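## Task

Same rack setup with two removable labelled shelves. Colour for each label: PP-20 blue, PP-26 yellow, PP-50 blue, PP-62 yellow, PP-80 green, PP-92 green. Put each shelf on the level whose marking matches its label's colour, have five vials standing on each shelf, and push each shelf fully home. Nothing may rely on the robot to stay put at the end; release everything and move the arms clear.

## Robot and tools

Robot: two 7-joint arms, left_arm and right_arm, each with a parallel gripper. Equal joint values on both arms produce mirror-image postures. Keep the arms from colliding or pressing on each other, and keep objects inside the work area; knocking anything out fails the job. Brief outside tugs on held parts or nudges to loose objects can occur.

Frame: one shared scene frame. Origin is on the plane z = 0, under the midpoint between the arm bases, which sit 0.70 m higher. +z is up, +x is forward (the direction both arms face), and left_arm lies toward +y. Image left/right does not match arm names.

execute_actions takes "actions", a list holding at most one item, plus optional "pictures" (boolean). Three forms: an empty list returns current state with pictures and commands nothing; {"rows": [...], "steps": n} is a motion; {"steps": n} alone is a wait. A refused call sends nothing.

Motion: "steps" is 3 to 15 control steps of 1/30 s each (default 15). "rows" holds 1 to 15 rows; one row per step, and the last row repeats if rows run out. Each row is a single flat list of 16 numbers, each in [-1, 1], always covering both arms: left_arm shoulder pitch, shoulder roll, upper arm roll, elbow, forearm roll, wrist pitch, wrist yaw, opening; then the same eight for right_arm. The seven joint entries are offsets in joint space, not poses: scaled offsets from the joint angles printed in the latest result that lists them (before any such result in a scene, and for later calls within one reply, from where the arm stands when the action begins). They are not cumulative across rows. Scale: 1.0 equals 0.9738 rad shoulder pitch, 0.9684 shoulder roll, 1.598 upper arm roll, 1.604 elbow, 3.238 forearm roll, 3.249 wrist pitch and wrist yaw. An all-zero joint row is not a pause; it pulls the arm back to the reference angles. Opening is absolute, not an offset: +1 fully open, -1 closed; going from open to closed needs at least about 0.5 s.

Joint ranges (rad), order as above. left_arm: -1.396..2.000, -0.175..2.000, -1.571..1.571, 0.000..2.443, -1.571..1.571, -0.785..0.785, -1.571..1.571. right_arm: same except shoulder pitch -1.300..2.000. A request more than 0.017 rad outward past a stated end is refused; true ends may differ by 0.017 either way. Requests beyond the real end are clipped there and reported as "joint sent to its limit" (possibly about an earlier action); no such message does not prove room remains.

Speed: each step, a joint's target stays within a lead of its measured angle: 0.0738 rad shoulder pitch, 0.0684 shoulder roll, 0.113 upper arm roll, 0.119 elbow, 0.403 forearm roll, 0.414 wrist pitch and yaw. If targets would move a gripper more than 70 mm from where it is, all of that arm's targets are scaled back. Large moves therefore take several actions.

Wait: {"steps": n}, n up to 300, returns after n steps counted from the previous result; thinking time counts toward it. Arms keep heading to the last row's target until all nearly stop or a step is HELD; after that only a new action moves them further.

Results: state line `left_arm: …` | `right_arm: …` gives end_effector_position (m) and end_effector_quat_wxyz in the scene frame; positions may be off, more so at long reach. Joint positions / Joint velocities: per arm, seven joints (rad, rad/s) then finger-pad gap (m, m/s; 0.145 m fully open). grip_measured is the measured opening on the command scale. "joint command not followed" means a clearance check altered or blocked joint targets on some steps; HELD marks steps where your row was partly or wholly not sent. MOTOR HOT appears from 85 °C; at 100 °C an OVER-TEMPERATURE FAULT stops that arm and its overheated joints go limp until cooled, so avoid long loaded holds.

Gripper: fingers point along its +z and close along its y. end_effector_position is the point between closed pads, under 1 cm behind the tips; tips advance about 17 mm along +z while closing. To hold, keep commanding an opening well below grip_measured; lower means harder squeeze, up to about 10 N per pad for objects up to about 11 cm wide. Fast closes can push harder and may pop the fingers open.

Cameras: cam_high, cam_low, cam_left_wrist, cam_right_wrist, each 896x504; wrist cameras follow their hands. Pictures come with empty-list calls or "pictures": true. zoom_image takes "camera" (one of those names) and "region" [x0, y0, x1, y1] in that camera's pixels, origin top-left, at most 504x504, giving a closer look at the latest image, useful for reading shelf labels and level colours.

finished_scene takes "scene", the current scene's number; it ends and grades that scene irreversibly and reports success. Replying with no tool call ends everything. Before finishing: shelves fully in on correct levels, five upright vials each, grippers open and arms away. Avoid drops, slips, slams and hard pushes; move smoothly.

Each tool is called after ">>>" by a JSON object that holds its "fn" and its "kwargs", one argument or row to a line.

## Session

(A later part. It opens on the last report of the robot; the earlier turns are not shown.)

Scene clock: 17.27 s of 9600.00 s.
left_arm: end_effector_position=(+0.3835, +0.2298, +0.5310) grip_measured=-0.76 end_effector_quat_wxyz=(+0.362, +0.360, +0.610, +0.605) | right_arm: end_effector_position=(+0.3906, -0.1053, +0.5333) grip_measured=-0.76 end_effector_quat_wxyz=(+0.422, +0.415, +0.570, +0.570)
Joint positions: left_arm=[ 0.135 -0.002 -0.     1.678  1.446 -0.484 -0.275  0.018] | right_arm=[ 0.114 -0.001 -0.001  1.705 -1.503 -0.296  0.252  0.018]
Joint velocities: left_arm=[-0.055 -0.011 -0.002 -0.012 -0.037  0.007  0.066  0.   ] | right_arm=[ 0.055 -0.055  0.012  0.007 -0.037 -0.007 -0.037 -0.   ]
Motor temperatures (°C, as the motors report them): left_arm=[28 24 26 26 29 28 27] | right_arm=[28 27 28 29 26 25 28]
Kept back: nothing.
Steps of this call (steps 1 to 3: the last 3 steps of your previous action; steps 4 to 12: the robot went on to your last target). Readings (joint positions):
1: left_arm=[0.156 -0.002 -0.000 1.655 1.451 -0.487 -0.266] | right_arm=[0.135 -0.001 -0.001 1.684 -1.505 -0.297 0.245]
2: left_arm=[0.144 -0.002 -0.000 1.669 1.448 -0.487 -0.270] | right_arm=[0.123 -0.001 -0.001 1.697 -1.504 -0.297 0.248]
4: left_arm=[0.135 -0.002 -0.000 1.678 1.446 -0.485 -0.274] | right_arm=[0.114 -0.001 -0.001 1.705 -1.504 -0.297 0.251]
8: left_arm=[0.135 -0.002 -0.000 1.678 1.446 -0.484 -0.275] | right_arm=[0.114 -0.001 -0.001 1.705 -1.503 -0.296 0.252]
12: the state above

>>> {"fn": "execute_actions", "kwargs": {
  "actions": [
    {"rows":[[-0.003,0,0,0.006,0,0,0.003,-1,-0.003,0,0,0.006,0,0,-0.003,-1],[-0.01,0,0,0.012,0,0,0.003,-1,-0.01,0,0,0.012,0,0,-0.003,-1],[-0.02,0,0,0.019,0,0,0.003,-1,-0.02,0,0,0.019,0,0,-0.003,-1],[-0.035,0,0,0.03,0,0,0.003,-1,-0.035,0,0,0.029,0,0,-0.003,-1],[-0.052,0,0,0.042,0,0,0.002,-1,-0.052,0,0,0.041,0,0,-0.003,-1],[-0.069,0,0,0.054,-0.001,0,0.002,-1,-0.069,0,0,0.052,0,0,-0.003,-1],[-0.086,0,0,0.065,-0.001,0,0.002,-1,-0.086,0,0,0.063,0,0,-0.003,-1],[-0.103,0,0,0.076,-0.001,0,0.002,-1,-0.103,0,0,0.074,0,0,-0.003,-1],[-0.12,0,0,0.087,-0.002,0,0.002,-1,-0.12,0,0,0.085,0,0,-0.003,-1],[-0.137,0,0,0.098,-0.002,0,0.002,-1,-0.137,0,0,0.095,0,0,-0.003,-1],[-0.154,0,0,0.108,-0.002,0,0.002,-1,-0.154,0,0,0.105,0,0,-0.003,-1],[-0.171,0,0,0.118,-0.002,0,0.002,-1,-0.171,0,0,0.115,0,0,-0.003,-1],[-0.187,0,0,0.128,-0.002,0,0.002,-1,-0.187,0,0,0.125,0,0,-0.003,-1],[-0.198,0,0,0.134,-0.002,0,0.002,-1,-0.198,0,0,0.131,0,0,-0.003,-1],[-0.206,0,0,0.139,-0.002,0,0.002,-1,-0.206,0,0,0.136,0,0,-0.003,-1]]}
  ]
}}

>>> {"fn": "execute_actions", "kwargs": {
  "actions": [
    {"steps":8}
  ]
}}

>>> {"fn": "execute_actions", "kwargs": {
  "actions": [
    {"rows":[[0.003,0,0,0.005,-0.001,0,0.002,-1,0.003,0,0,0.005,0,0,-0.002,-1],[0.005,0,0,0.009,-0.002,0.001,-0.001,-1,0.005,0,0,0.009,0.001,0,0.001,-1],[0.008,0,0,0.014,-0.004,0.001,-0.004,-1,0.008,0,0,0.014,0.002,0.001,0.004,-1],[0.012,0,0,0.02,-0.006,0.002,-0.008,-1,0.012,0,0,0.02,0.003,0.001,0.008,-1],[0.017,0,0,0.027,-0.008,0.002,-0.013,-1,0.017,0,0,0.027,0.005,0.002,0.012,-1],[0.022,0,0,0.034,-0.011,0.003,-0.018,-1,0.022,0,0,0.034,0.006,0.002,0.017,-1],[0.027,0,0,0.041,-0.013,0.004,-0.023,-1,0.027,0,0,0.041,0.008,0.002,0.022,-1],[0.033,0,0,0.048,-0.016,0.005,-0.028,-1,0.033,0,0,0.048,0.009,0.003,0.027,-1],[0.038,0,0,0.054,-0.018,0.006,-0.033,-1,0.038,0,0,0.054,0.011,0.003,0.031,-1],[0.044,0,0,0.06,-0.02,0.006,-0.038,-1,0.044,0,0,0.06,0.012,0.004,0.036,-1],[0.05,0,0,0.066,-0.023,0.007,-0.043,-1,0.05,0,0,0.066,0.013,0.004,0.041,-1],[0.056,0,0,0.072,-0.025,0.008,-0.048,-1,0.056,0,0,0.072,0.015,0.005,0.046,-1],[0.062,0,0,0.077,-0.027,0.009,-0.053,-1,0.062,0,0,0.077,0.016,0.005,0.05,-1],[0.066,0,0,0.08,-0.028,0.01,-0.056,-1,0.066,0,0,0.08,0.017,0.006,0.053,-1],[0.069,0,0,0.082,-0.029,0.01,-0.058,-1,0.069,0,0,0.082,0.017,0.006,0.055,-1]]}
  ]
}}

>>> {"fn": "execute_actions", "kwargs": {
  "actions": [
    {"steps":8}
  ],
  "pictures": true
}}

Scene clock: 18.13 s of 9600.00 s.
left_arm: end_effector_position=(+0.3463, +0.2294, +0.5324) grip_measured=-0.76 end_effector_quat_wxyz=(+0.366, +0.358, +0.609, +0.606) | right_arm: end_effector_position=(+0.3534, -0.1051, +0.5349) grip_measured=-0.76 end_effector_quat_wxyz=(+0.424, +0.412, +0.570, +0.571)
Joint positions: left_arm=[-0.032 -0.003 -0.     1.856  1.446 -0.481 -0.279  0.018] | right_arm=[-0.053 -0.001 -0.001  1.88  -1.505 -0.299  0.254  0.018]
Joint velocities: left_arm=[-0.385  0.033 -0.017  0.413 -0.022  0.022 -0.022 -0.   ] | right_arm=[-0.495  0.011 -0.022  0.418  0.007 -0.007 -0.022  0.   ]
Motor temperatures (°C, as the motors report them): left_arm=[28 24 26 26 29 28 27] | right_arm=[28 27 28 29 26 25 28]
Steps of this call (steps 1 to 14: the robot went on to your last target; steps 15 to 26: the first 12 steps of this action). Readings (joint positions):
15: left_arm=[0.133 -0.002 -0.000 1.679 1.447 -0.484 -0.275] | right_arm=[0.112 -0.001 -0.001 1.706 -1.504 -0.296 0.252]
16: left_arm=[0.127 -0.002 -0.000 1.685 1.448 -0.484 -0.275] | right_arm=[0.107 -0.001 -0.001 1.714 -1.505 -0.296 0.252]
18: left_arm=[0.101 -0.002 -0.000 1.714 1.450 -0.483 -0.276] | right_arm=[0.081 -0.001 -0.001 1.742 -1.506 -0.297 0.253]
22: left_arm=[0.033 -0.002 -0.000 1.788 1.448 -0.482 -0.278] | right_arm=[0.013 -0.001 -0.001 1.814 -1.506 -0.298 0.254]
26: the state above

Scene clock: 18.40 s of 9600.00 s.
left_arm: end_effector_position=(+0.3382, +0.2294, +0.5321) grip_measured=-0.76 end_effector_quat_wxyz=(+0.365, +0.359, +0.610, +0.605) | right_arm: end_effector_position=(+0.3452, -0.1050, +0.5348) grip_measured=-0.76 end_effector_quat_wxyz=(+0.423, +0.412, +0.571, +0.571)
Joint positions: left_arm=[-0.07  -0.003 -0.     1.892  1.446 -0.481 -0.28   0.018] | right_arm=[-0.091 -0.001 -0.001  1.916 -1.505 -0.299  0.254  0.018]
Joint velocities: left_arm=[ 0.033 -0.011 -0.002  0.002  0.007  0.007 -0.037  0.   ] | right_arm=[ 0.077 -0.033  0.002  0.007 -0.022 -0.007 -0.037 -0.   ]
Motor temperatures (°C, as the motors report them): left_arm=[28 24 26 26 29 28 27] | right_arm=[28 27 28 29 26 25 28]
Kept back: nothing.
Steps of this call (steps 1 to 3: the last 3 steps of your previous action; steps 4 to 8: the robot went on to your last target). Readings (joint positions):
1: left_arm=[-0.049 -0.003 -0.000 1.872 1.446 -0.481 -0.280] | right_arm=[-0.070 -0.001 -0.001 1.896 -1.505 -0.299 0.254]
2: left_arm=[-0.062 -0.003 -0.000 1.884 1.446 -0.481 -0.280] | right_arm=[-0.082 -0.001 -0.001 1.908 -1.505 -0.299 0.254]
4: left_arm=[-0.071 -0.003 -0.000 1.892 1.446 -0.481 -0.280] | right_arm=[-0.091 -0.001 -0.001 1.916 -1.505 -0.299 0.254]
8: the state above

Scene clock: 18.80 s of 9600.00 s.
left_arm: end_effector_position=(+0.3382, +0.2292, +0.5658) grip_measured=-0.76 end_effector_quat_wxyz=(+0.372, +0.353, +0.605, +0.609) | right_arm: end_effector_position=(+0.3448, -0.1048, +0.5692) grip_measured=-0.76 end_effector_quat_wxyz=(+0.429, +0.405, +0.566, +0.575)
Joint positions: left_arm=[-0.023 -0.003 -0.     1.997  1.382 -0.459 -0.424  0.018] | right_arm=[-0.042 -0.001 -0.001  2.022 -1.466 -0.29   0.391  0.018]
Joint velocities: left_arm=[ 0.143  0.011  0.017  0.252 -0.212  0.051 -0.418  0.   ] | right_arm=[ 0.055 -0.033  0.002  0.237  0.125  0.037  0.344 -0.   ]
Motor temperatures (°C, as the motors report them): left_arm=[28 24 26 26 29 28 27] | right_arm=[28 27 28 29 26 25 28]
Steps of this call (steps 1 to 12: the first 12 steps of this action). Readings (joint positions):
1: left_arm=[-0.070 -0.003 -0.000 1.892 1.446 -0.481 -0.280] | right_arm=[-0.091 -0.001 -0.001 1.917 -1.505 -0.299 0.254]
2: left_arm=[-0.070 -0.003 -0.000 1.895 1.446 -0.480 -0.285] | right_arm=[-0.091 -0.001 -0.001 1.920 -1.505 -0.299 0.259]
4: left_arm=[-0.068 -0.003 -0.000 1.911 1.440 -0.479 -0.304] | right_arm=[-0.088 -0.001 -0.001 1.938 -1.502 -0.299 0.277]
8: left_arm=[-0.042 -0.003 -0.000 1.961 1.411 -0.470 -0.358] | right_arm=[-0.063 -0.001 -0.001 1.986 -1.485 -0.296 0.328]
12: the state above

Scene clock: 19.07 s of 9600.00 s.
left_arm: end_effector_position=(+0.3385, +0.2292, +0.5727) grip_measured=-0.76 end_effector_quat_wxyz=(+0.371, +0.355, +0.607, +0.607) | right_arm: end_effector_position=(+0.3452, -0.1049, +0.5756) grip_measured=-0.76 end_effector_quat_wxyz=(+0.428, +0.407, +0.567, +0.574)
Joint positions: left_arm=[-0.005 -0.003 -0.     2.019  1.359 -0.45  -0.475  0.018] | right_arm=[-0.025 -0.001 -0.001  2.044 -1.452 -0.285  0.437  0.018]
Joint velocities: left_arm=[-0.033  0.011  0.007  0.007  0.051  0.007 -0.051 -0.   ] | right_arm=[-0.055 -0.011 -0.002 -0.002 -0.022  0.007  0.022 -0.   ]
Motor temperatures (°C, as the motors report them): left_arm=[28 24 26 26 29 28 27] | right_arm=[28 27 28 29 26 25 28]
Kept back: nothing.
Steps of this call (steps 1 to 3: the last 3 steps of your previous action; steps 4 to 8: the robot went on to your last target). Readings (joint positions):
1: left_arm=[-0.016 -0.003 -0.000 2.006 1.375 -0.457 -0.440] | right_arm=[-0.036 -0.001 -0.001 2.031 -1.462 -0.289 0.405]
2: left_arm=[-0.010 -0.003 -0.000 2.013 1.369 -0.454 -0.452] | right_arm=[-0.030 -0.001 -0.001 2.038 -1.458 -0.287 0.417]
4: left_arm=[-0.005 -0.003 -0.000 2.019 1.361 -0.451 -0.465] | right_arm=[-0.025 -0.001 -0.001 2.044 -1.454 -0.285 0.429]
8: the state above
camera_calibration (this result's frames):
cam_left_wrist: T_world_to_cam=[[-0.322561, -0.156157, 0.933579, -0.393181], [0.323346, -0.945144, -0.0463725, 0.145537], [0.889608, 0.286911, 0.355359, -0.513936], [0, 0, 0, 1]] pos_world=[0.283317, 0.223609, 0.556446]
cam_right_wrist: T_world_to_cam=[[0.302437, 0.0891187, 0.948994, -0.639486], [0.14418, -0.988441, 0.0468739, -0.167963], [0.942202, 0.12265, -0.31179, -0.0809017], [0, 0, 0, 1]] pos_world=[0.293847, -0.0991088, 0.589517]

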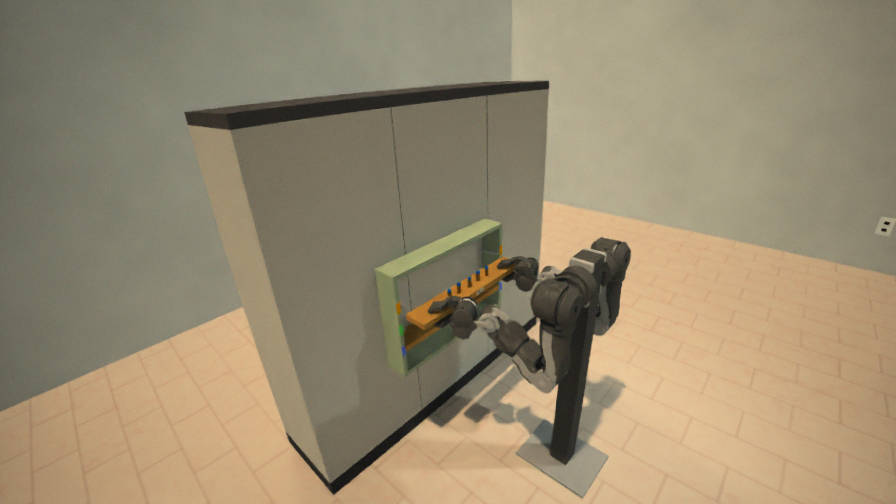

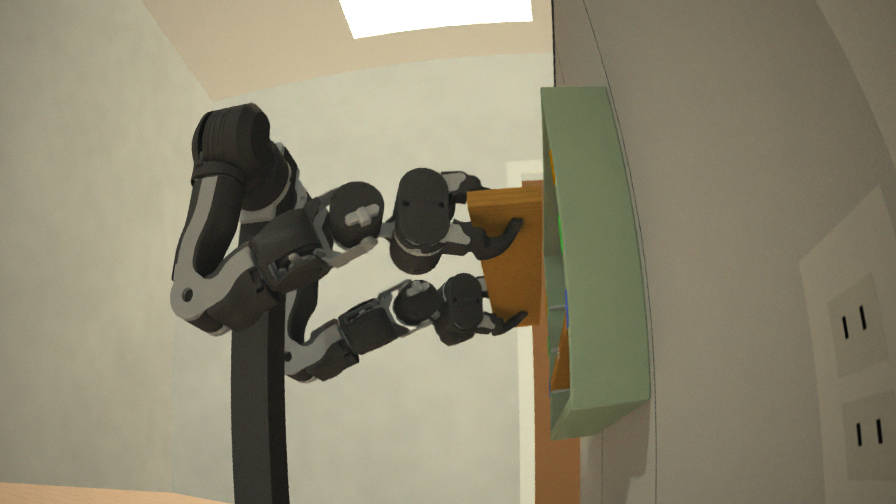

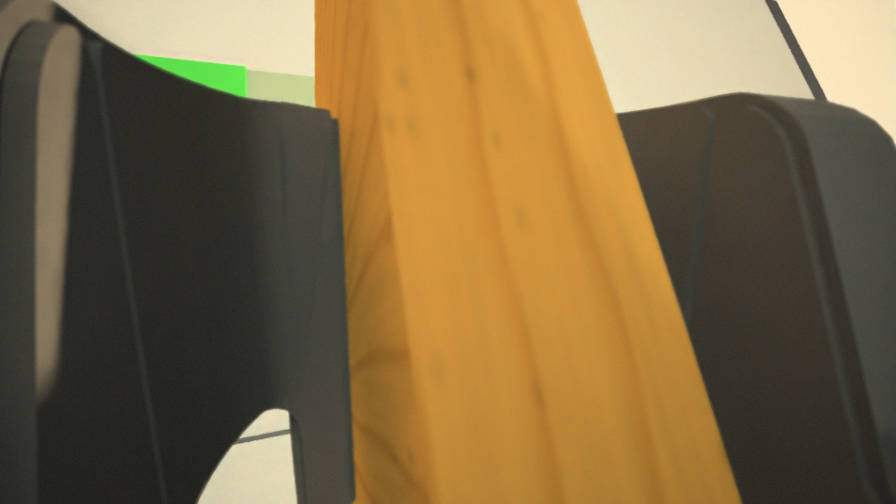

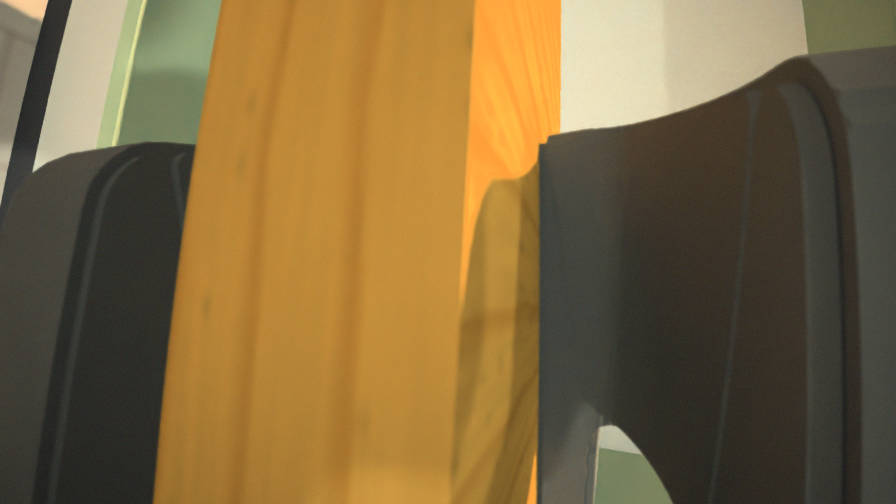

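>>> {"fn": "execute_actions", "kwargs": {
  "actions": [
    {"rows":[[0.003,0,0,0.004,-0.001,0,0,-1,0.003,0,0,0.004,0,0,0,-1],[0.007,0,0,0.007,-0.002,0.001,-0.003,-1,0.007,0,0,0.007,0.001,0,0.003,-1],[0.012,0,0,0.011,-0.004,0.002,-0.006,-1,0.012,0,0,0.011,0.002,0.001,0.006,-1],[0.019,0,0,0.016,-0.006,0.003,-0.01,-1,0.019,0,0,0.016,0.003,0.001,0.01,-1],[0.026,0,0,0.021,-0.008,0.004,-0.015,-1,0.026,0,0,0.021,0.005,0.002,0.015,-1],[0.034,0,0,0.026,-0.011,0.005,-0.02,-1,0.034,0,0,0.026,0.006,0.003,0.02,-1],[0.042,0,0,0.031,-0.013,0.006,-0.025,-1,0.042,0,0,0.031,0.008,0.004,0.025,-1],[0.05,0,0,0.036,-0.016,0.007,-0.03,-1,0.05,0,0,0.036,0.009,0.004,0.03,-1],[0.058,0,0,0.041,-0.018,0.009,-0.035,-1,0.058,0,0,0.041,0.011,0.005,0.035,-1],[0.066,0,0,0.045,-0.02,0.01,-0.04,-1,0.066,0,0,0.045,0.012,0.006,0.04,-1],[0.075,0,0,0.049,-0.023,0.011,-0.045,-1,0.075,0,0,0.049,0.013,0.007,0.045,-1],[0.084,0,0,0.053,-0.025,0.012,-0.05,-1,0.084,0,0,0.053,0.015,0.007,0.05,-1],[0.091,0,0,0.056,-0.027,0.013,-0.054,-1,0.091,0,0,0.056,0.016,0.008,0.055,-1],[0.097,0,0,0.059,-0.028,0.014,-0.057,-1,0.097,0,0,0.059,0.017,0.009,0.058,-1],[0.1,0,0,0.06,-0.028,0.015,-0.059,-1,0.1,0,0,0.06,0.018,0.009,0.06,-1]]}
  ]
}}

>>> {"fn": "execute_actions", "kwargs": {
  "actions": [
    {"steps":10}
  ]
}}

Scene clock: 19.73 s of 9600.00 s.
left_arm: end_effector_position=(+0.3390, +0.2292, +0.6024) grip_measured=-0.76 end_effector_quat_wxyz=(+0.373, +0.352, +0.605, +0.609) | right_arm: end_effector_position=(+0.3453, -0.1046, +0.6055) grip_measured=-0.76 end_effector_quat_wxyz=(+0.430, +0.404, +0.566, +0.576)
Joint positions: left_arm=[ 0.07  -0.003 -0.     2.094  1.296 -0.416 -0.625  0.018] | right_arm=[ 0.051 -0.001 -0.001  2.12  -1.412 -0.267  0.586  0.018]
Joint velocities: left_arm=[ 0.187  0.055 -0.002  0.168 -0.183  0.11  -0.374  0.   ] | right_arm=[ 0.253  0.055  0.012  0.164  0.081  0.051  0.344 -0.   ]
Motor temperatures (°C, as the motors report them): left_arm=[28 24 26 26 29 28 27] | right_arm=[28 27 28 29 26 25 28]
Steps of this call (steps 1 to 8: the robot went on to your last target; steps 9 to 20: the first 12 steps of this action). Readings (joint positions):
9: left_arm=[-0.005 -0.003 -0.000 2.019 1.359 -0.450 -0.477] | right_arm=[-0.025 -0.001 -0.001 2.044 -1.452 -0.285 0.439]
10: left_arm=[-0.005 -0.003 -0.000 2.020 1.359 -0.449 -0.484] | right_arm=[-0.025 -0.001 -0.001 2.046 -1.452 -0.285 0.445]
12: left_arm=[0.003 -0.003 -0.000 2.030 1.354 -0.446 -0.506] | right_arm=[-0.016 -0.001 -0.001 2.058 -1.449 -0.284 0.466]
16: left_arm=[0.040 -0.003 -0.000 2.070 1.324 -0.432 -0.558] | right_arm=[0.020 -0.001 -0.001 2.095 -1.430 -0.276 0.519]
20: the state above

Scene clock: 20.07 s of 9600.00 s.
left_arm: end_effector_position=(+0.3388, +0.2292, +0.6081) grip_measured=-0.76 end_effector_quat_wxyz=(+0.370, +0.356, +0.606, +0.607) | right_arm: end_effector_position=(+0.3452, -0.1045, +0.6104) grip_measured=-0.76 end_effector_quat_wxyz=(+0.425, +0.408, +0.568, +0.574)
Joint positions: left_arm=[ 0.09  -0.003 -0.     2.111  1.275 -0.402 -0.674  0.018] | right_arm=[ 0.071 -0.001 -0.001  2.136 -1.397 -0.257  0.635  0.018]
Joint velocities: left_arm=[-0.011  0.011 -0.012 -0.002  0.081 -0.022 -0.037  0.   ] | right_arm=[ 0.033  0.055 -0.007 -0.002  0.007 -0.022  0.051 -0.   ]
Motor temperatures (°C, as the motors report them): left_arm=[28 24 26 26 29 28 27] | right_arm=[28 27 28 29 26 25 28]
Kept back: nothing.
Steps of this call (steps 1 to 3: the last 3 steps of your previous action; steps 4 to 10: the robot went on to your last target). Readings (joint positions):
1: left_arm=[0.079 -0.003 -0.000 2.100 1.289 -0.412 -0.640] | right_arm=[0.060 -0.001 -0.001 2.126 -1.407 -0.264 0.601]
2: left_arm=[0.085 -0.003 -0.000 2.106 1.283 -0.408 -0.651] | right_arm=[0.066 -0.001 -0.001 2.132 -1.403 -0.262 0.614]
4: left_arm=[0.090 -0.003 -0.000 2.111 1.277 -0.404 -0.664] | right_arm=[0.071 -0.001 -0.001 2.136 -1.398 -0.259 0.627]
8: left_arm=[0.090 -0.003 -0.000 2.111 1.275 -0.402 -0.674] | right_arm=[0.071 -0.001 -0.001 2.136 -1.397 -0.257 0.635]
10: the state above

>>> {"fn": "execute_actions", "kwargs": {
  "actions": [
    {"rows":[[0.005,0,0,0.003,0,0,0.005,-1,0.005,0,0,0.003,0,0,-0.004,-1],[0.012,0,0,-0.002,0,0,0.005,-1,0.012,0,0,-0.002,0,0,-0.004,-1],[0.022,0,0,-0.009,0,0,0.006,-1,0.022,0,0,-0.009,0,0,-0.005,-1],[0.036,0,0,-0.019,0,0,0.006,-1,0.036,0,0,-0.019,0,0,-0.005,-1],[0.052,0,0,-0.03,0,0,0.007,-1,0.052,0,0,-0.03,0,0,-0.006,-1],[0.068,0,0,-0.041,0,-0.001,0.008,-1,0.068,0,0,-0.041,0,0,-0.007,-1],[0.084,0,0,-0.053,0.001,-0.001,0.009,-1,0.084,0,0,-0.052,0,0,-0.008,-1],[0.1,0,0,-0.065,0.001,-0.001,0.01,-1,0.1,0,0,-0.064,0,0,-0.009,-1],[0.116,0,0,-0.077,0.001,-0.002,0.011,-1,0.116,0,0,-0.076,0,0,-0.01,-1],[0.132,0,0,-0.089,0.002,-0.002,0.012,-1,0.132,0,0,-0.088,-0.001,0,-0.011,-1],[0.148,0,0,-0.101,0.002,-0.002,0.014,-1,0.148,0,0,-0.1,-0.001,0,-0.012,-1],[0.164,0,0,-0.113,0.002,-0.003,0.015,-1,0.164,0,0,-0.112,-0.001,0,-0.013,-1],[0.178,0,0,-0.124,0.003,-0.003,0.016,-1,0.178,0,0,-0.122,-0.001,0,-0.014,-1],[0.188,0,0,-0.132,0.003,-0.003,0.017,-1,0.188,0,0,-0.13,-0.001,0,-0.015,-1],[0.194,0,0,-0.136,0.003,-0.003,0.018,-1,0.194,0,0,-0.134,-0.001,0,-0.015,-1]]}
  ]
}}

>>> {"fn": "execute_actions", "kwargs": {
  "actions": [
    {"steps":10}
  ],
  "pictures": true
}}

Scene clock: 20.73 s of 9600.00 s.
left_arm: end_effector_position=(+0.3753, +0.2291, +0.6088) grip_measured=-0.76 end_effector_quat_wxyz=(+0.369, +0.357, +0.606, +0.608) | right_arm: end_effector_position=(+0.3818, -0.1050, +0.6113) grip_measured=-0.76 end_effector_quat_wxyz=(+0.425, +0.410, +0.567, +0.574)
Joint positions: left_arm=[ 0.243 -0.003 -0.     1.931  1.284 -0.408 -0.648  0.018] | right_arm=[ 0.225 -0.001 -0.001  1.959 -1.402 -0.257  0.614  0.018]
Joint velocities: left_arm=[ 0.385 -0.033  0.012 -0.491  0.066  0.007  0.037 -0.   ] | right_arm=[ 0.451 -0.077  0.002 -0.496 -0.007  0.007 -0.022  0.   ]
Motor temperatures (°C, as the motors report them): left_arm=[28 24 26 26 29 28 27] | right_arm=[28 27 28 29 26 25 28]
Steps of this call (steps 1 to 8: the robot went on to your last target; steps 9 to 20: the first 12 steps of this action). Readings (joint positions):
9: left_arm=[0.090 -0.003 -0.000 2.111 1.276 -0.402 -0.674] | right_arm=[0.071 -0.001 -0.001 2.136 -1.397 -0.257 0.635]
10: left_arm=[0.092 -0.003 -0.000 2.109 1.277 -0.402 -0.674] | right_arm=[0.074 -0.001 -0.001 2.134 -1.397 -0.257 0.635]
12: left_arm=[0.118 -0.003 -0.000 2.083 1.277 -0.402 -0.672] | right_arm=[0.100 -0.001 -0.001 2.110 -1.398 -0.257 0.634]
16: left_arm=[0.181 -0.003 -0.000 2.009 1.280 -0.404 -0.662] | right_arm=[0.163 -0.001 -0.001 2.037 -1.400 -0.257 0.626]
20: the state above

Scene clock: 21.07 s of 9600.00 s.
left_arm: end_effector_position=(+0.3831, +0.2290, +0.6102) grip_measured=-0.76 end_effector_quat_wxyz=(+0.370, +0.356, +0.604, +0.609) | right_arm: end_effector_position=(+0.3895, -0.1052, +0.6121) grip_measured=-0.76 end_effector_quat_wxyz=(+0.426, +0.410, +0.566, +0.574)
Joint positions: left_arm=[ 0.275 -0.003 -0.     1.891  1.287 -0.411 -0.634  0.018] | right_arm=[ 0.257 -0.001 -0.001  1.92  -1.404 -0.256  0.604  0.018]
Joint velocities: left_arm=[-0.033 -0.033  0.007 -0.007  0.051  0.022 -0.037 -0.   ] | right_arm=[-0.011 -0.011 -0.012  0.002  0.022  0.022 -0.095 -0.   ]
Motor temperatures (°C, as the motors report them): left_arm=[28 24 26 26 29 28 27] | right_arm=[28 27 28 29 26 25 28]
Kept back: nothing.
Steps of this call (steps 1 to 3: the last 3 steps of your previous action; steps 4 to 10: the robot went on to your last target). Readings (joint positions):
1: left_arm=[0.257 -0.003 -0.000 1.913 1.285 -0.409 -0.645] | right_arm=[0.239 -0.001 -0.001 1.942 -1.403 -0.257 0.611]
2: left_arm=[0.268 -0.003 -0.000 1.899 1.286 -0.410 -0.641] | right_arm=[0.251 -0.001 -0.001 1.929 -1.404 -0.256 0.608]
4: left_arm=[0.275 -0.003 -0.000 1.891 1.287 -0.410 -0.636] | right_arm=[0.257 -0.001 -0.001 1.920 -1.404 -0.256 0.605]
8: left_arm=[0.275 -0.003 -0.000 1.891 1.287 -0.411 -0.634] | right_arm=[0.257 -0.001 -0.001 1.920 -1.404 -0.256 0.604]
10: the state above
camera_calibration (this result's frames):
cam_left_wrist: T_world_to_cam=[[-0.324538, -0.161974, 0.931901, -0.410709], [0.323659, -0.944772, -0.0514956, 0.135679], [0.888775, 0.284906, 0.359038, -0.568325], [0, 0, 0, 1]] pos_world=[0.327909, 0.223581, 0.593777]
cam_right_wrist: T_world_to_cam=[[0.306358, 0.0833357, 0.948261, -0.68916], [0.142312, -0.988975, 0.0409365, -0.172049], [0.941218, 0.122408, -0.31484, -0.109041], [0, 0, 0, 1]] pos_world=[0.338246, -0.0993731, 0.626217]

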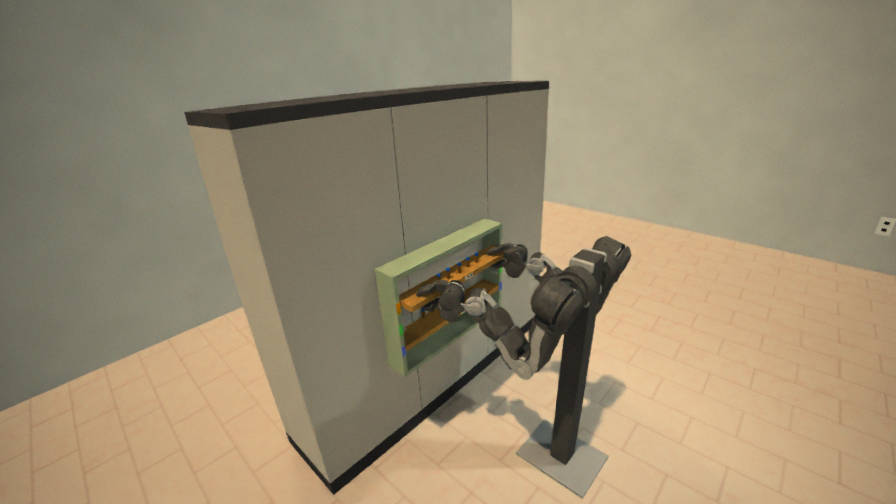

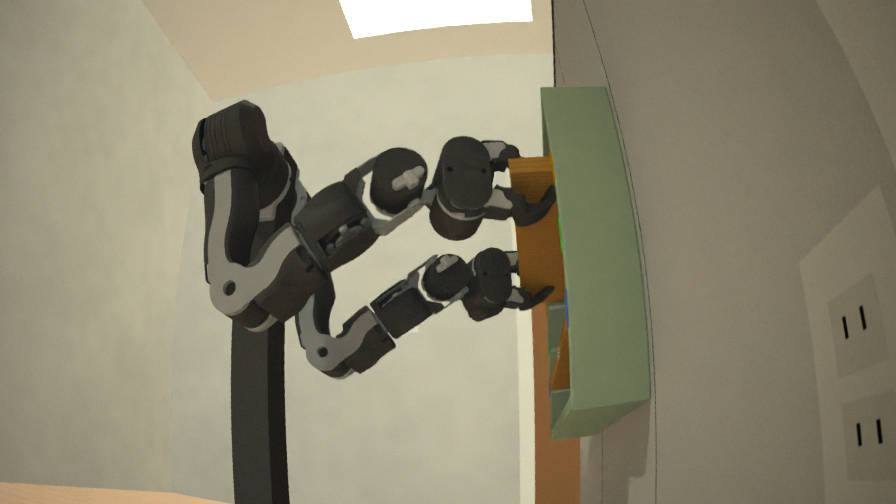

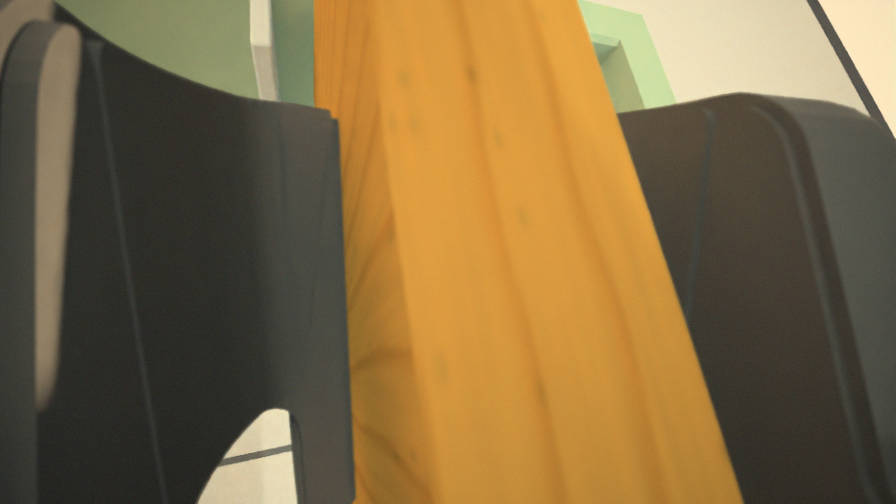

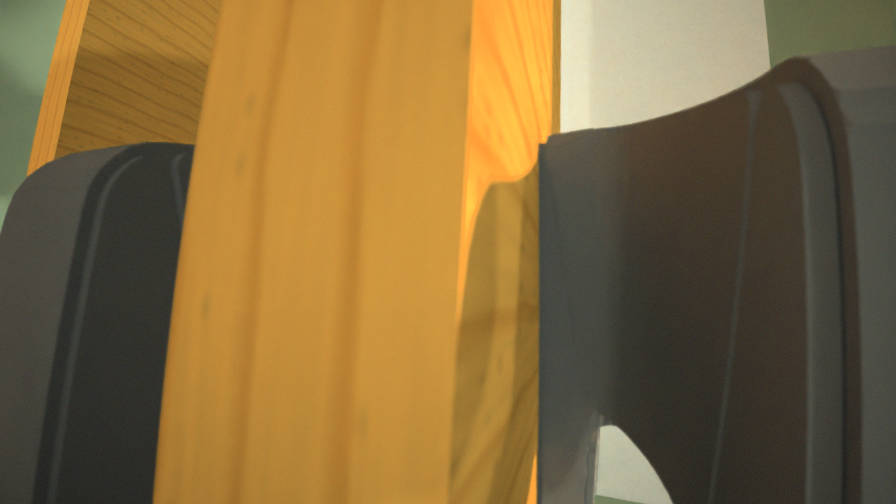

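>>> {"fn": "execute_actions", "kwargs": {
  "actions": [
    {"rows":[[0.005,0,0,0.002,0,0,0.005,-1,0.005,0,0,0.002,0,0,-0.005,-1],[0.012,0,0,-0.004,0,0,0.006,-1,0.012,0,0,-0.004,0,0,-0.006,-1],[0.022,0,0,-0.012,0.001,-0.001,0.007,-1,0.022,0,0,-0.012,0,0,-0.007,-1],[0.036,0,0,-0.024,0.001,-0.001,0.009,-1,0.036,0,0,-0.024,-0.001,0,-0.009,-1],[0.052,0,0,-0.038,0.002,-0.002,0.011,-1,0.052,0,0,-0.038,-0.001,0,-0.011,-1],[0.068,0,0,-0.052,0.003,-0.002,0.013,-1,0.068,0,0,-0.052,-0.002,0,-0.013,-1],[0.084,0,0,-0.067,0.003,-0.003,0.015,-1,0.084,0,0,-0.067,-0.002,0,-0.015,-1],[0.1,0,0,-0.082,0.004,-0.003,0.017,-1,0.1,0,0,-0.082,-0.002,0,-0.017,-1],[0.116,0,0,-0.097,0.005,-0.004,0.019,-1,0.117,0,0,-0.098,-0.003,0,-0.019,-1],[0.132,0,0,-0.112,0.005,-0.005,0.021,-1,0.133,0,0,-0.114,-0.003,0,-0.021,-1],[0.148,0,0,-0.128,0.006,-0.005,0.024,-1,0.149,0,0,-0.13,-0.004,0,-0.024,-1],[0.163,0,0,-0.143,0.007,-0.006,0.026,-1,0.164,0,0,-0.145,-0.004,0,-0.026,-1],[0.176,0,0,-0.156,0.007,-0.006,0.028,-1,0.178,0,0,-0.159,-0.005,0,-0.028,-1],[0.186,0,0,-0.166,0.008,-0.007,0.029,-1,0.188,0,0,-0.169,-0.005,0,-0.029,-1],[0.192,0,0,-0.172,0.008,-0.007,0.03,-1,0.194,0,0,-0.175,-0.005,0,-0.03,-1]]}
  ]
}}

>>> {"fn": "execute_actions", "kwargs": {
  "actions": [
    {"steps":10}
  ]
}}

Scene clock: 21.70 s of 9600.00 s.
left_arm: end_effector_position=(+0.4230, +0.2292, +0.6049) grip_measured=-0.76 end_effector_quat_wxyz=(+0.363, +0.362, +0.608, +0.607) | right_arm: end_effector_position=(+0.4305, -0.1059, +0.6062) grip_measured=-0.76 end_effector_quat_wxyz=(+0.421, +0.418, +0.568, +0.570)
Joint positions: left_arm=[ 0.427 -0.003 -0.     1.663  1.308 -0.427 -0.576  0.018] | right_arm=[ 0.41  -0.001 -0.001  1.691 -1.418 -0.259  0.546  0.018]
Joint velocities: left_arm=[ 0.407  0.011 -0.007 -0.632  0.051 -0.081  0.066 -0.   ] | right_arm=[ 0.363 -0.033  0.017 -0.613 -0.066 -0.051 -0.125  0.   ]
Motor temperatures (°C, as the motors report them): left_arm=[28 24 26 26 29 28 27] | right_arm=[28 27 28 29 26 25 28]
Steps of this call (steps 1 to 7: the robot went on to your last target; steps 8 to 19: the first 12 steps of this action). Readings (joint positions):
8: left_arm=[0.275 -0.003 -0.000 1.891 1.288 -0.411 -0.634] | right_arm=[0.257 -0.001 -0.001 1.920 -1.405 -0.256 0.604]
9: left_arm=[0.278 -0.003 -0.000 1.887 1.288 -0.411 -0.633] | right_arm=[0.260 -0.001 -0.001 1.917 -1.406 -0.256 0.603]
11: left_arm=[0.302 -0.003 -0.000 1.855 1.291 -0.413 -0.627] | right_arm=[0.284 -0.001 -0.001 1.886 -1.407 -0.257 0.597]
15: left_arm=[0.367 -0.003 -0.000 1.763 1.299 -0.419 -0.603] | right_arm=[0.349 -0.001 -0.001 1.793 -1.412 -0.257 0.573]
19: the state above

Scene clock: 22.03 s of 9600.00 s.
left_arm: end_effector_position=(+0.4311, +0.2293, +0.6043) grip_measured=-0.76 end_effector_quat_wxyz=(+0.362, +0.361, +0.607, +0.608) | right_arm: end_effector_position=(+0.4390, -0.1059, +0.6052) grip_measured=-0.76 end_effector_quat_wxyz=(+0.420, +0.419, +0.568, +0.570)
Joint positions: left_arm=[ 0.458 -0.003 -0.     1.613  1.314 -0.432 -0.554  0.018] | right_arm=[ 0.442 -0.001 -0.001  1.639 -1.422 -0.26   0.526  0.018]
Joint velocities: left_arm=[-0.077 -0.055 -0.012  0.002  0.007  0.037 -0.037 -0.   ] | right_arm=[ 0.033  0.033  0.002 -0.017  0.051  0.007  0.066  0.   ]
Motor temperatures (°C, as the motors report them): left_arm=[28 24 26 26 29 28 27] | right_arm=[28 27 28 29 26 25 28]
Kept back: nothing.
Steps of this call (steps 1 to 3: the last 3 steps of your previous action; steps 4 to 10: the robot went on to your last target). Readings (joint positions):
1: left_arm=[0.441 -0.003 -0.000 1.642 1.309 -0.428 -0.569] | right_arm=[0.424 -0.001 -0.001 1.668 -1.420 -0.259 0.539]
2: left_arm=[0.450 -0.003 -0.000 1.625 1.312 -0.430 -0.564] | right_arm=[0.435 -0.001 -0.001 1.651 -1.421 -0.259 0.534]
4: left_arm=[0.458 -0.003 -0.000 1.613 1.314 -0.431 -0.558] | right_arm=[0.442 -0.001 -0.001 1.639 -1.422 -0.260 0.528]
8: left_arm=[0.458 -0.003 -0.000 1.613 1.314 -0.432 -0.554] | right_arm=[0.442 -0.001 -0.001 1.639 -1.422 -0.260 0.526]
10: the state above

>>> {"fn": "execute_actions", "kwargs": {
  "actions": [
    {"rows":[[0,0,0,-0.002,0,0,0.003,-1,0,0,0,-0.002,0,0,-0.003,-1],[0,0,0,-0.004,0,0,0.003,-1,0,0,0,-0.004,0,0,-0.003,-1],[0,0,0,-0.005,0,0,0.003,-1,0,0,0,-0.005,0,0,-0.003,-1],[0,0,0,-0.005,0,0,0.003,-0.9,0,0,0,-0.005,0,0,-0.003,-0.9],[0,0,0,-0.005,0,0,0.003,-0.82,0,0,0,-0.005,0,0,-0.003,-0.82],[0,0,0,-0.005,0,0,0.002,-0.77,0,0,0,-0.005,0,0,-0.002,-0.77],[0,0,0,-0.005,0,0,0.002,-0.73,0,0,0,-0.005,0,0,-0.002,-0.73],[0,0,0,-0.005,0,0,0.002,-0.69,0,0,0,-0.005,0,0,-0.002,-0.69],[0,0,0,-0.005,0,0,0.002,-0.64,0,0,0,-0.005,0,0,-0.002,-0.64],[0,0,0,-0.005,0,0,0.002,-0.58,0,0,0,-0.005,0,0,-0.002,-0.58],[0,0,0,-0.005,0,0,0.002,-0.52,0,0,0,-0.005,0,0,-0.002,-0.52],[0,0,0,-0.005,0,0,0.002,-0.48,0,0,0,-0.005,0,0,-0.002,-0.48]]}
  ]
}}

>>> {"fn": "execute_actions", "kwargs": {
  "actions": [
    {"rows":[[-0.01,0,0,0.009,0,0,-0.002,-0.48,-0.01,0,0,0.009,0,0,0.002,-0.48],[-0.03,0,0,0.028,-0.001,0.001,-0.005,-0.48,-0.03,0,0,0.028,0.001,0,0.005,-0.48],[-0.06,0,0,0.056,-0.003,0.002,-0.009,-0.48,-0.06,0,0,0.056,0.002,0,0.009,-0.48],[-0.09,0,0,0.083,-0.004,0.003,-0.013,-0.48,-0.09,0,0,0.083,0.002,0,0.013,-0.48],[-0.12,0,0,0.109,-0.005,0.004,-0.017,-0.48,-0.12,0,0,0.109,0.003,0,0.017,-0.48],[-0.15,0,0,0.134,-0.006,0.005,-0.02,-0.48,-0.15,0,0,0.134,0.004,0,0.02,-0.48],[-0.18,0,0,0.159,-0.007,0.006,-0.023,-0.48,-0.18,0,0,0.159,0.004,0,0.023,-0.48],[-0.21,0,0,0.183,-0.008,0.006,-0.026,-0.48,-0.21,0,0,0.183,0.005,0,0.026,-0.48],[-0.24,0,0,0.206,-0.009,0.007,-0.028,-0.48,-0.24,0,0,0.206,0.005,0,0.028,-0.48],[-0.27,0,0,0.229,-0.009,0.007,-0.03,-0.48,-0.27,0,0,0.229,0.005,0,0.03,-0.48],[-0.3,0,0,0.251,-0.009,0.007,-0.032,-0.48,-0.3,0,0,0.251,0.005,0,0.032,-0.48],[-0.33,0,0,0.272,-0.009,0.007,-0.033,-0.48,-0.33,0,0,0.272,0.005,0,0.033,-0.48],[-0.35,0,0,0.286,-0.009,0.007,-0.033,-0.48,-0.35,0,0,0.286,0.005,0,0.033,-0.48]]}
  ]
}}

>>> {"fn": "execute_actions", "kwargs": {
  "actions": [
    {"steps":8}
  ],
  "pictures": true
}}

Scene clock: 22.87 s of 9600.00 s.
left_arm: end_effector_position=(+0.4318, +0.2294, +0.6018) grip_measured=-0.48 end_effector_quat_wxyz=(+0.360, +0.363, +0.609, +0.606) | right_arm: end_effector_position=(+0.4392, -0.1058, +0.6037) grip_measured=-0.48 end_effector_quat_wxyz=(+0.419, +0.419, +0.570, +0.569)
Joint positions: left_arm=[ 0.457 -0.003 -0.     1.605  1.316 -0.434 -0.553  0.039] | right_arm=[ 0.441 -0.001 -0.001  1.635 -1.423 -0.263  0.525  0.039]
Joint velocities: left_arm=[ 0.033 -0.033 -0.007  0.007  0.022 -0.051 -0.051  0.005] | right_arm=[ 0.011 -0.011 -0.022 -0.002  0.066 -0.037  0.022  0.005]
Motor temperatures (°C, as the motors report them): left_arm=[28 24 26 26 29 28 27] | right_arm=[28 27 28 29 26 25 28]
Steps of this call (steps 1 to 13: the robot went on to your last target; steps 14 to 25: the first 12 steps of this action). Readings (joint positions):
14: left_arm=[0.457 -0.003 -0.000 1.611 1.314 -0.432 -0.554] | right_arm=[0.442 -0.001 -0.001 1.639 -1.422 -0.261 0.526]
15: left_arm=[0.457 -0.003 -0.000 1.608 1.316 -0.433 -0.554] | right_arm=[0.441 -0.001 -0.001 1.637 -1.423 -0.262 0.526]
17: left_arm=[0.457 -0.003 -0.000 1.605 1.316 -0.434 -0.554] | right_arm=[0.441 -0.001 -0.001 1.636 -1.423 -0.263 0.525]
21: left_arm=[0.457 -0.003 -0.000 1.605 1.316 -0.434 -0.553] | right_arm=[0.441 -0.001 -0.001 1.635 -1.423 -0.263 0.525]
25: the state above

Scene clock: 23.37 s of 9600.00 s.
left_arm: end_effector_position=(+0.3525, +0.2294, +0.6033) grip_measured=-0.48 end_effector_quat_wxyz=(+0.369, +0.355, +0.609, +0.606) | right_arm: end_effector_position=(+0.3589, -0.1049, +0.6072) grip_measured=-0.48 end_effector_quat_wxyz=(+0.427, +0.408, +0.571, +0.571)
Joint positions: left_arm=[ 0.137 -0.003 -0.     2.035  1.288 -0.414 -0.649  0.039] | right_arm=[ 0.122 -0.001 -0.001  2.066 -1.408 -0.262  0.619  0.039]
Joint velocities: left_arm=[-0.78   0.055 -0.012  0.896 -0.095  0.022 -0.11  -0.   ] | right_arm=[-0.802  0.011 -0.002  0.886 -0.022  0.007  0.081 -0.   ]
Motor temperatures (°C, as the motors report them): left_arm=[28 24 26 26 29 28 27] | right_arm=[28 27 28 29 26 25 28]
Steps of this call (steps 1 to 3: the last 3 steps of your previous action; steps 4 to 15: the first 12 steps of this action, its rows measured from where the robot was after step 3). Readings (joint positions):
3: left_arm=[0.457 -0.003 -0.000 1.605 1.316 -0.434 -0.553] | right_arm=[0.441 -0.001 -0.001 1.635 -1.423 -0.263 0.525]
4: left_arm=[0.453 -0.003 -0.000 1.612 1.316 -0.434 -0.554] | right_arm=[0.437 -0.001 -0.001 1.642 -1.423 -0.263 0.526]
5: left_arm=[0.436 -0.003 -0.000 1.639 1.316 -0.432 -0.559] | right_arm=[0.421 -0.001 -0.001 1.669 -1.423 -0.262 0.530]
7: left_arm=[0.370 -0.003 -0.000 1.733 1.309 -0.429 -0.577] | right_arm=[0.356 -0.001 -0.001 1.765 -1.419 -0.262 0.547]
11: left_arm=[0.254 -0.003 -0.000 1.892 1.295 -0.419 -0.620] | right_arm=[0.239 -0.001 -0.001 1.923 -1.411 -0.262 0.591]
15: the state above

Scene clock: 23.63 s of 9600.00 s.
left_arm: end_effector_position=(+0.3467, +0.2295, +0.6052) grip_measured=-0.48 end_effector_quat_wxyz=(+0.371, +0.353, +0.609, +0.606) | right_arm: end_effector_position=(+0.3531, -0.1049, +0.6088) grip_measured=-0.48 end_effector_quat_wxyz=(+0.428, +0.407, +0.570, +0.571)
Joint positions: left_arm=[ 0.116 -0.003 -0.     2.066  1.287 -0.414 -0.655  0.039] | right_arm=[ 0.101 -0.001 -0.001  2.097 -1.407 -0.262  0.626  0.039]
Joint velocities: left_arm=[ 0.033 -0.121  0.007 -0.007 -0.051 -0.066  0.007  0.   ] | right_arm=[-0.055 -0.033 -0.012  0.012 -0.007 -0.007 -0.022  0.   ]
Motor temperatures (°C, as the motors report them): left_arm=[28 24 26 26 29 28 27] | right_arm=[28 27 28 29 26 25 28]
Kept back: nothing.
Steps of this call (steps 1 to 3: the last 3 steps of your previous action; steps 4 to 8: the robot went on to your last target). Readings (joint positions):
1: left_arm=[0.114 -0.003 -0.000 2.061 1.288 -0.414 -0.652] | right_arm=[0.098 -0.001 -0.001 2.092 -1.407 -0.262 0.623]
2: left_arm=[0.109 -0.003 -0.000 2.068 1.287 -0.414 -0.653] | right_arm=[0.093 -0.001 -0.001 2.099 -1.407 -0.262 0.624]
4: left_arm=[0.116 -0.003 -0.000 2.066 1.287 -0.414 -0.655] | right_arm=[0.100 -0.001 -0.001 2.097 -1.407 -0.262 0.626]
8: the state above
camera_calibration (this result's frames):
cam_left_wrist: T_world_to_cam=[[-0.322692, -0.151614, 0.934282, -0.422242], [0.325987, -0.944499, -0.0406796, 0.140273], [0.888596, 0.291437, 0.354206, -0.532826], [0, 0, 0, 1]] pos_world=[0.291486, 0.223755, 0.58893]
cam_right_wrist: T_world_to_cam=[[0.306443, 0.0959183, 0.947044, -0.672899], [0.144498, -0.988068, 0.0533169, -0.174679], [0.940857, 0.120507, -0.316647, -0.0748076], [0, 0, 0, 1]] pos_world=[0.301829, -0.0990366, 0.62289]

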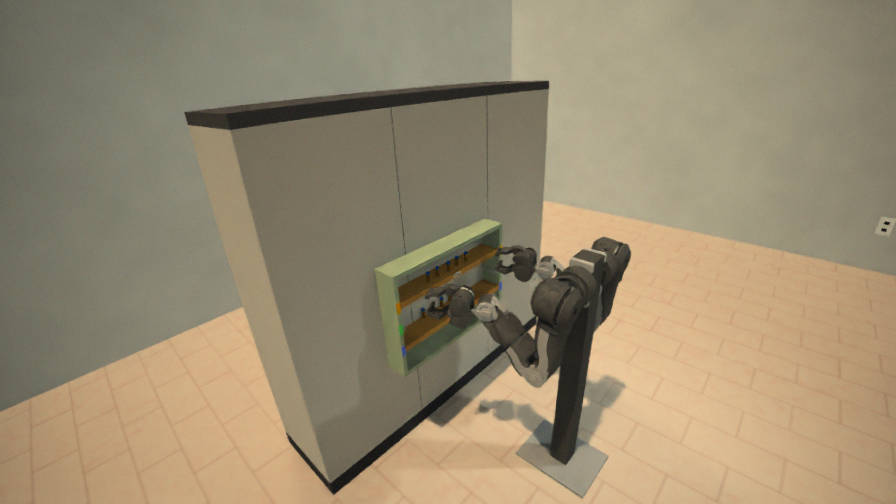

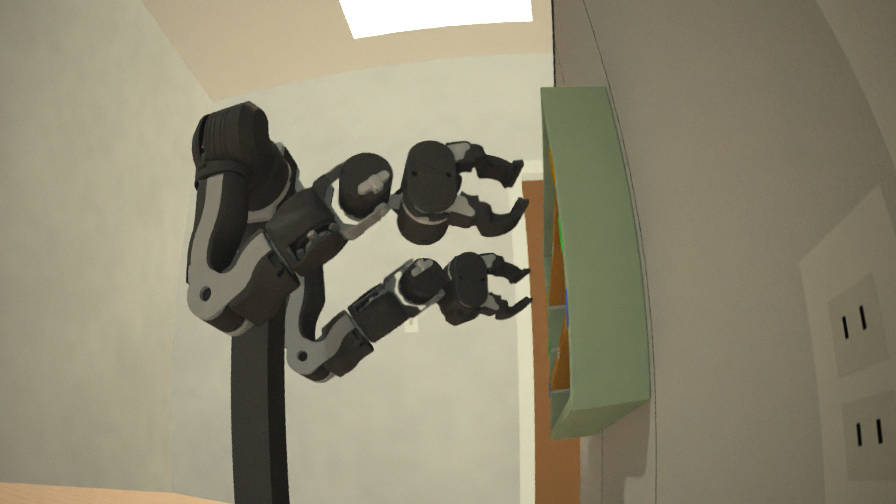

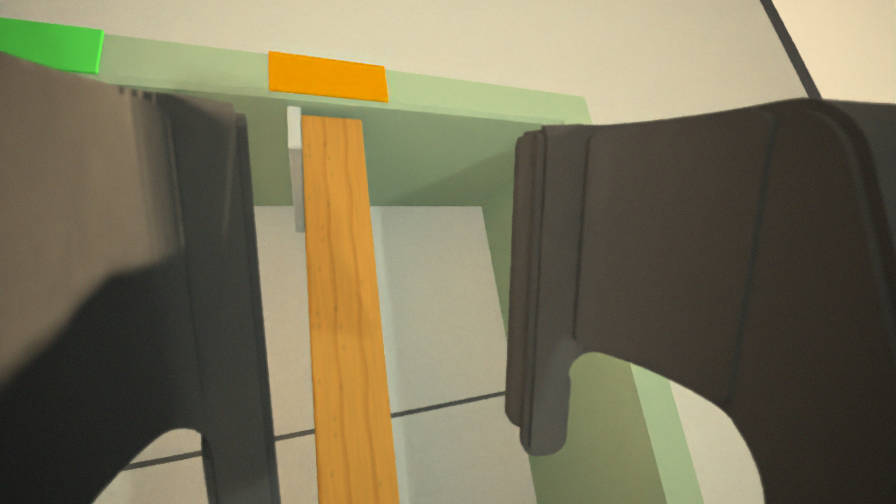

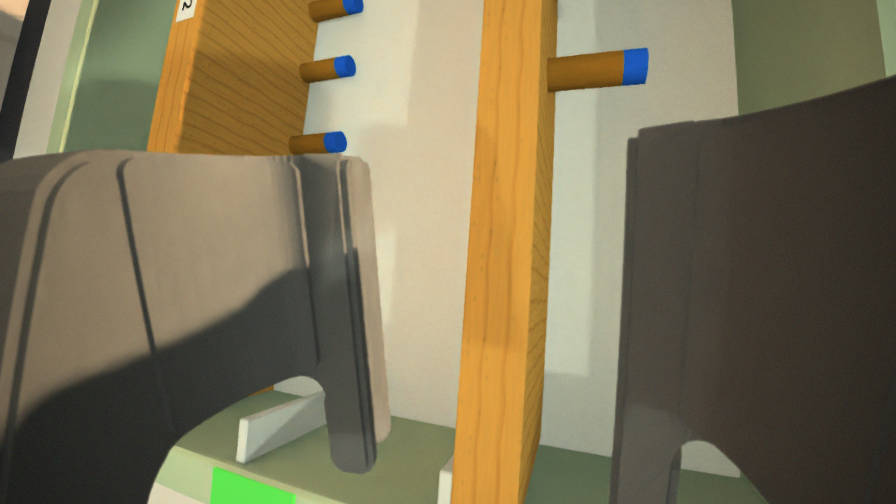

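>>> {"fn": "execute_actions", "kwargs": {
  "actions": [
    {"rows":[[-0.02,0,0,-0.01,0.004,-0.002,0.012,-0.48,-0.02,0,0,-0.01,-0.002,0,-0.012,-0.48],[-0.05,0,0,-0.025,0.01,-0.005,0.03,-0.48,-0.048,0,0,-0.027,-0.006,-0.001,-0.028,-0.48],[-0.08,0,0,-0.045,0.018,-0.009,0.05,-0.48,-0.076,0,0,-0.048,-0.01,-0.002,-0.047,-0.48],[-0.11,0,0,-0.065,0.027,-0.012,0.07,-0.48,-0.104,0,0,-0.07,-0.015,-0.004,-0.066,-0.48],[-0.135,0,0,-0.088,0.036,-0.015,0.09,-0.48,-0.127,0,0,-0.094,-0.02,-0.005,-0.085,-0.48],[-0.157,0,0,-0.112,0.045,-0.018,0.11,-0.48,-0.147,0,0,-0.12,-0.025,-0.006,-0.104,-0.48],[-0.175,0,0,-0.138,0.054,-0.02,0.13,-0.48,-0.163,0,0,-0.148,-0.03,-0.008,-0.123,-0.48],[-0.186,0,0,-0.168,0.063,-0.022,0.15,-0.48,-0.172,0,0,-0.179,-0.035,-0.009,-0.142,-0.48],[-0.192,0,0,-0.2,0.072,-0.024,0.17,-0.48,-0.177,0,0,-0.212,-0.04,-0.01,-0.161,-0.48],[-0.194,0,0,-0.235,0.08,-0.025,0.19,-0.48,-0.178,0,0,-0.249,-0.045,-0.011,-0.18,-0.48],[-0.193,0,0,-0.27,0.0875,-0.026,0.208,-0.48,-0.177,0,0,-0.286,-0.0485,-0.011,-0.198,-0.48],[-0.19,0,0,-0.302,0.0875,-0.026,0.225,-0.48,-0.174,0,0,-0.319,-0.0485,-0.011,-0.214,-0.48],[-0.188,0,0,-0.327,0.0875,-0.026,0.238,-0.48,-0.172,0,0,-0.345,-0.0485,-0.011,-0.226,-0.48],[-0.186,0,0,-0.345,0.0875,-0.026,0.247,-0.48,-0.17,0,0,-0.364,-0.0485,-0.011,-0.234,-0.48]]}
  ]
}}

>>> {"fn": "execute_actions", "kwargs": {
  "actions": [
    {"steps":15}
  ],
  "pictures": true
}}

Scene clock: 24.47 s of 9600.00 s.
left_arm: end_effector_position=(+0.3445, +0.2286, +0.4593) grip_measured=-0.48 end_effector_quat_wxyz=(+0.344, +0.383, +0.613, +0.599) | right_arm: end_effector_position=(+0.3568, -0.1069, +0.4598) grip_measured=-0.48 end_effector_quat_wxyz=(+0.402, +0.440, +0.575, +0.561)
Joint positions: left_arm=[-0.071 -0.003 -0.     1.587  1.554 -0.492 -0.003  0.039] | right_arm=[-0.07  -0.001 -0.001  1.591 -1.555 -0.293  0.005  0.039]
Joint velocities: left_arm=[-0.033  0.011  0.002 -1.277  0.432 -0.007  1.136 -0.   ] | right_arm=[ 0.011 -0.011  0.022 -1.38  -0.344 -0.037 -1.004  0.   ]
Motor temperatures (°C, as the motors report them): left_arm=[28 24 26 26 29 28 27] | right_arm=[28 27 28 29 26 25 28]
Steps of this call (steps 1 to 13: the robot went on to your last target; steps 14 to 25: the first 12 steps of this action). Readings (joint positions):
14: left_arm=[0.108 -0.003 -0.000 2.061 1.290 -0.415 -0.638] | right_arm=[0.093 -0.001 -0.001 2.092 -1.408 -0.262 0.608]
15: left_arm=[0.083 -0.003 -0.000 2.043 1.300 -0.420 -0.599] | right_arm=[0.071 -0.001 -0.001 2.071 -1.414 -0.262 0.571]
17: left_arm=[0.008 -0.003 -0.000 1.967 1.344 -0.438 -0.499] | right_arm=[0.000 -0.001 -0.001 1.991 -1.438 -0.267 0.478]
21: left_arm=[-0.062 -0.003 -0.000 1.808 1.456 -0.473 -0.251] | right_arm=[-0.062 -0.001 -0.001 1.821 -1.500 -0.283 0.243]
25: the state above

Scene clock: 24.97 s of 9600.00 s.
left_arm: end_effector_position=(+0.3449, +0.2282, +0.4564) grip_measured=-0.48 end_effector_quat_wxyz=(+0.352, +0.375, +0.587, +0.625) | right_arm: end_effector_position=(+0.3573, -0.1072, +0.4545) grip_measured=-0.48 end_effector_quat_wxyz=(+0.412, +0.431, +0.554, +0.581)
Joint positions: left_arm=[-0.065 -0.003 -0.     1.511  1.57  -0.495  0.141  0.039] | right_arm=[-0.063 -0.001 -0.001  1.512 -1.564 -0.295 -0.129  0.039]
Joint velocities: left_arm=[-0.077 -0.033 -0.002  0.002  0.037  0.095 -0.037  0.   ] | right_arm=[-0.011 -0.011 -0.032 -0.012  0.051  0.007 -0.037  0.   ]
Motor temperatures (°C, as the motors report them): left_arm=[28 24 26 26 29 28 27] | right_arm=[28 27 28 29 26 25 28]
Kept back: nothing.
Steps of this call (steps 1 to 3: the last 3 steps of your previous action; steps 4 to 15: the robot went on to your last target). Readings (joint positions):
1: left_arm=[-0.071 -0.003 -0.000 1.544 1.563 -0.493 0.047] | right_arm=[-0.071 -0.001 -0.001 1.546 -1.559 -0.294 -0.042]
2: left_arm=[-0.071 -0.003 -0.000 1.514 1.567 -0.494 0.088] | right_arm=[-0.070 -0.001 -0.001 1.515 -1.562 -0.294 -0.079]
4: left_arm=[-0.070 -0.003 -0.000 1.508 1.570 -0.495 0.124] | right_arm=[-0.070 -0.001 -0.001 1.508 -1.564 -0.295 -0.112]
8: left_arm=[-0.065 -0.003 -0.000 1.511 1.570 -0.495 0.140] | right_arm=[-0.063 -0.001 -0.001 1.512 -1.564 -0.295 -0.128]
15: the state above
camera_calibration (this result's frames):
cam_left_wrist: T_world_to_cam=[[-0.304799, -0.224768, 0.925514, -0.269549], [0.319773, -0.939496, -0.122853, 0.172051], [0.89713, 0.258509, 0.358232, -0.47545], [0, 0, 0, 1]] pos_world=[0.289365, 0.223963, 0.44093]
cam_right_wrist: T_world_to_cam=[[0.329754, 0.0322692, 0.943515, -0.541327], [0.13036, -0.991398, -0.0116532, -0.135119], [0.935023, 0.126839, -0.331124, -0.118031], [0, 0, 0, 1]] pos_world=[0.30648, -0.101518, 0.470093]

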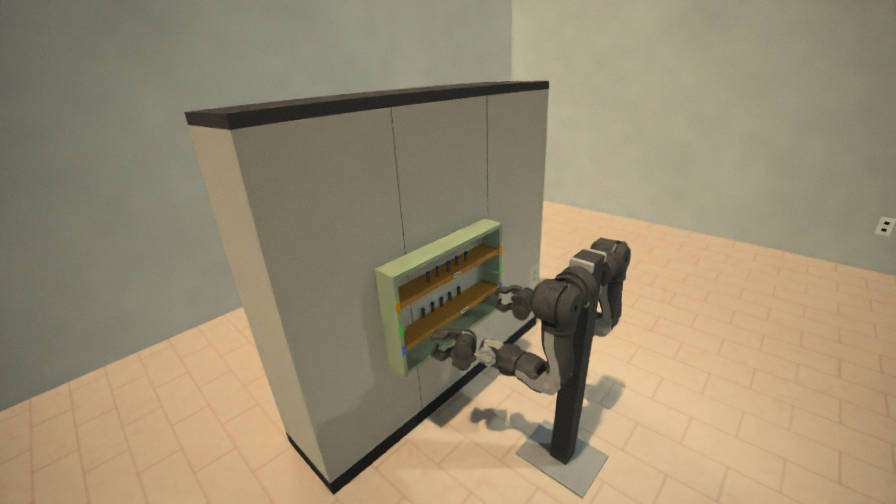

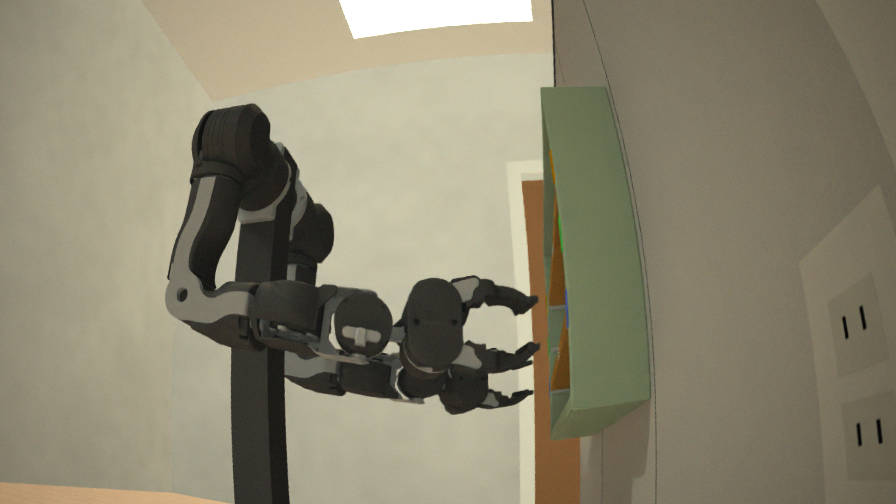

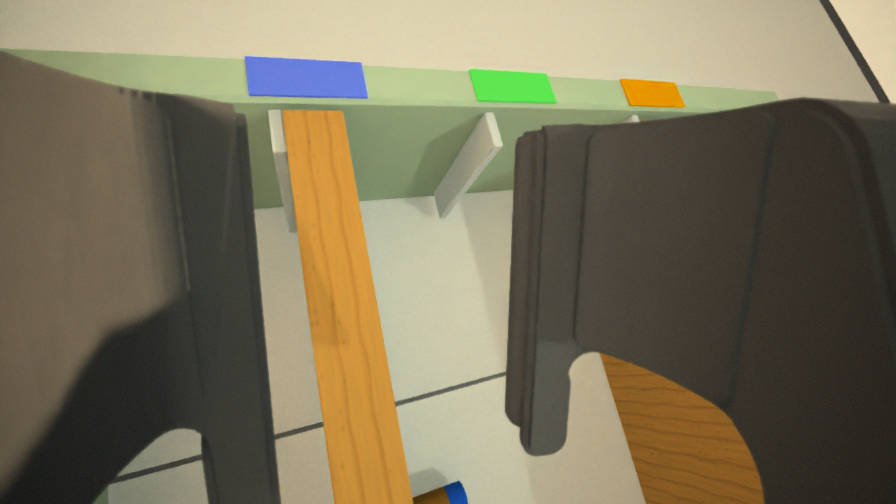

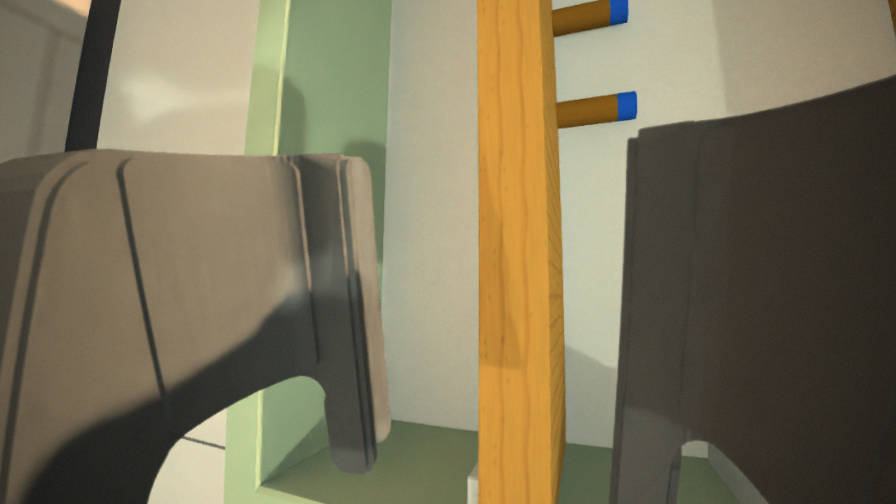

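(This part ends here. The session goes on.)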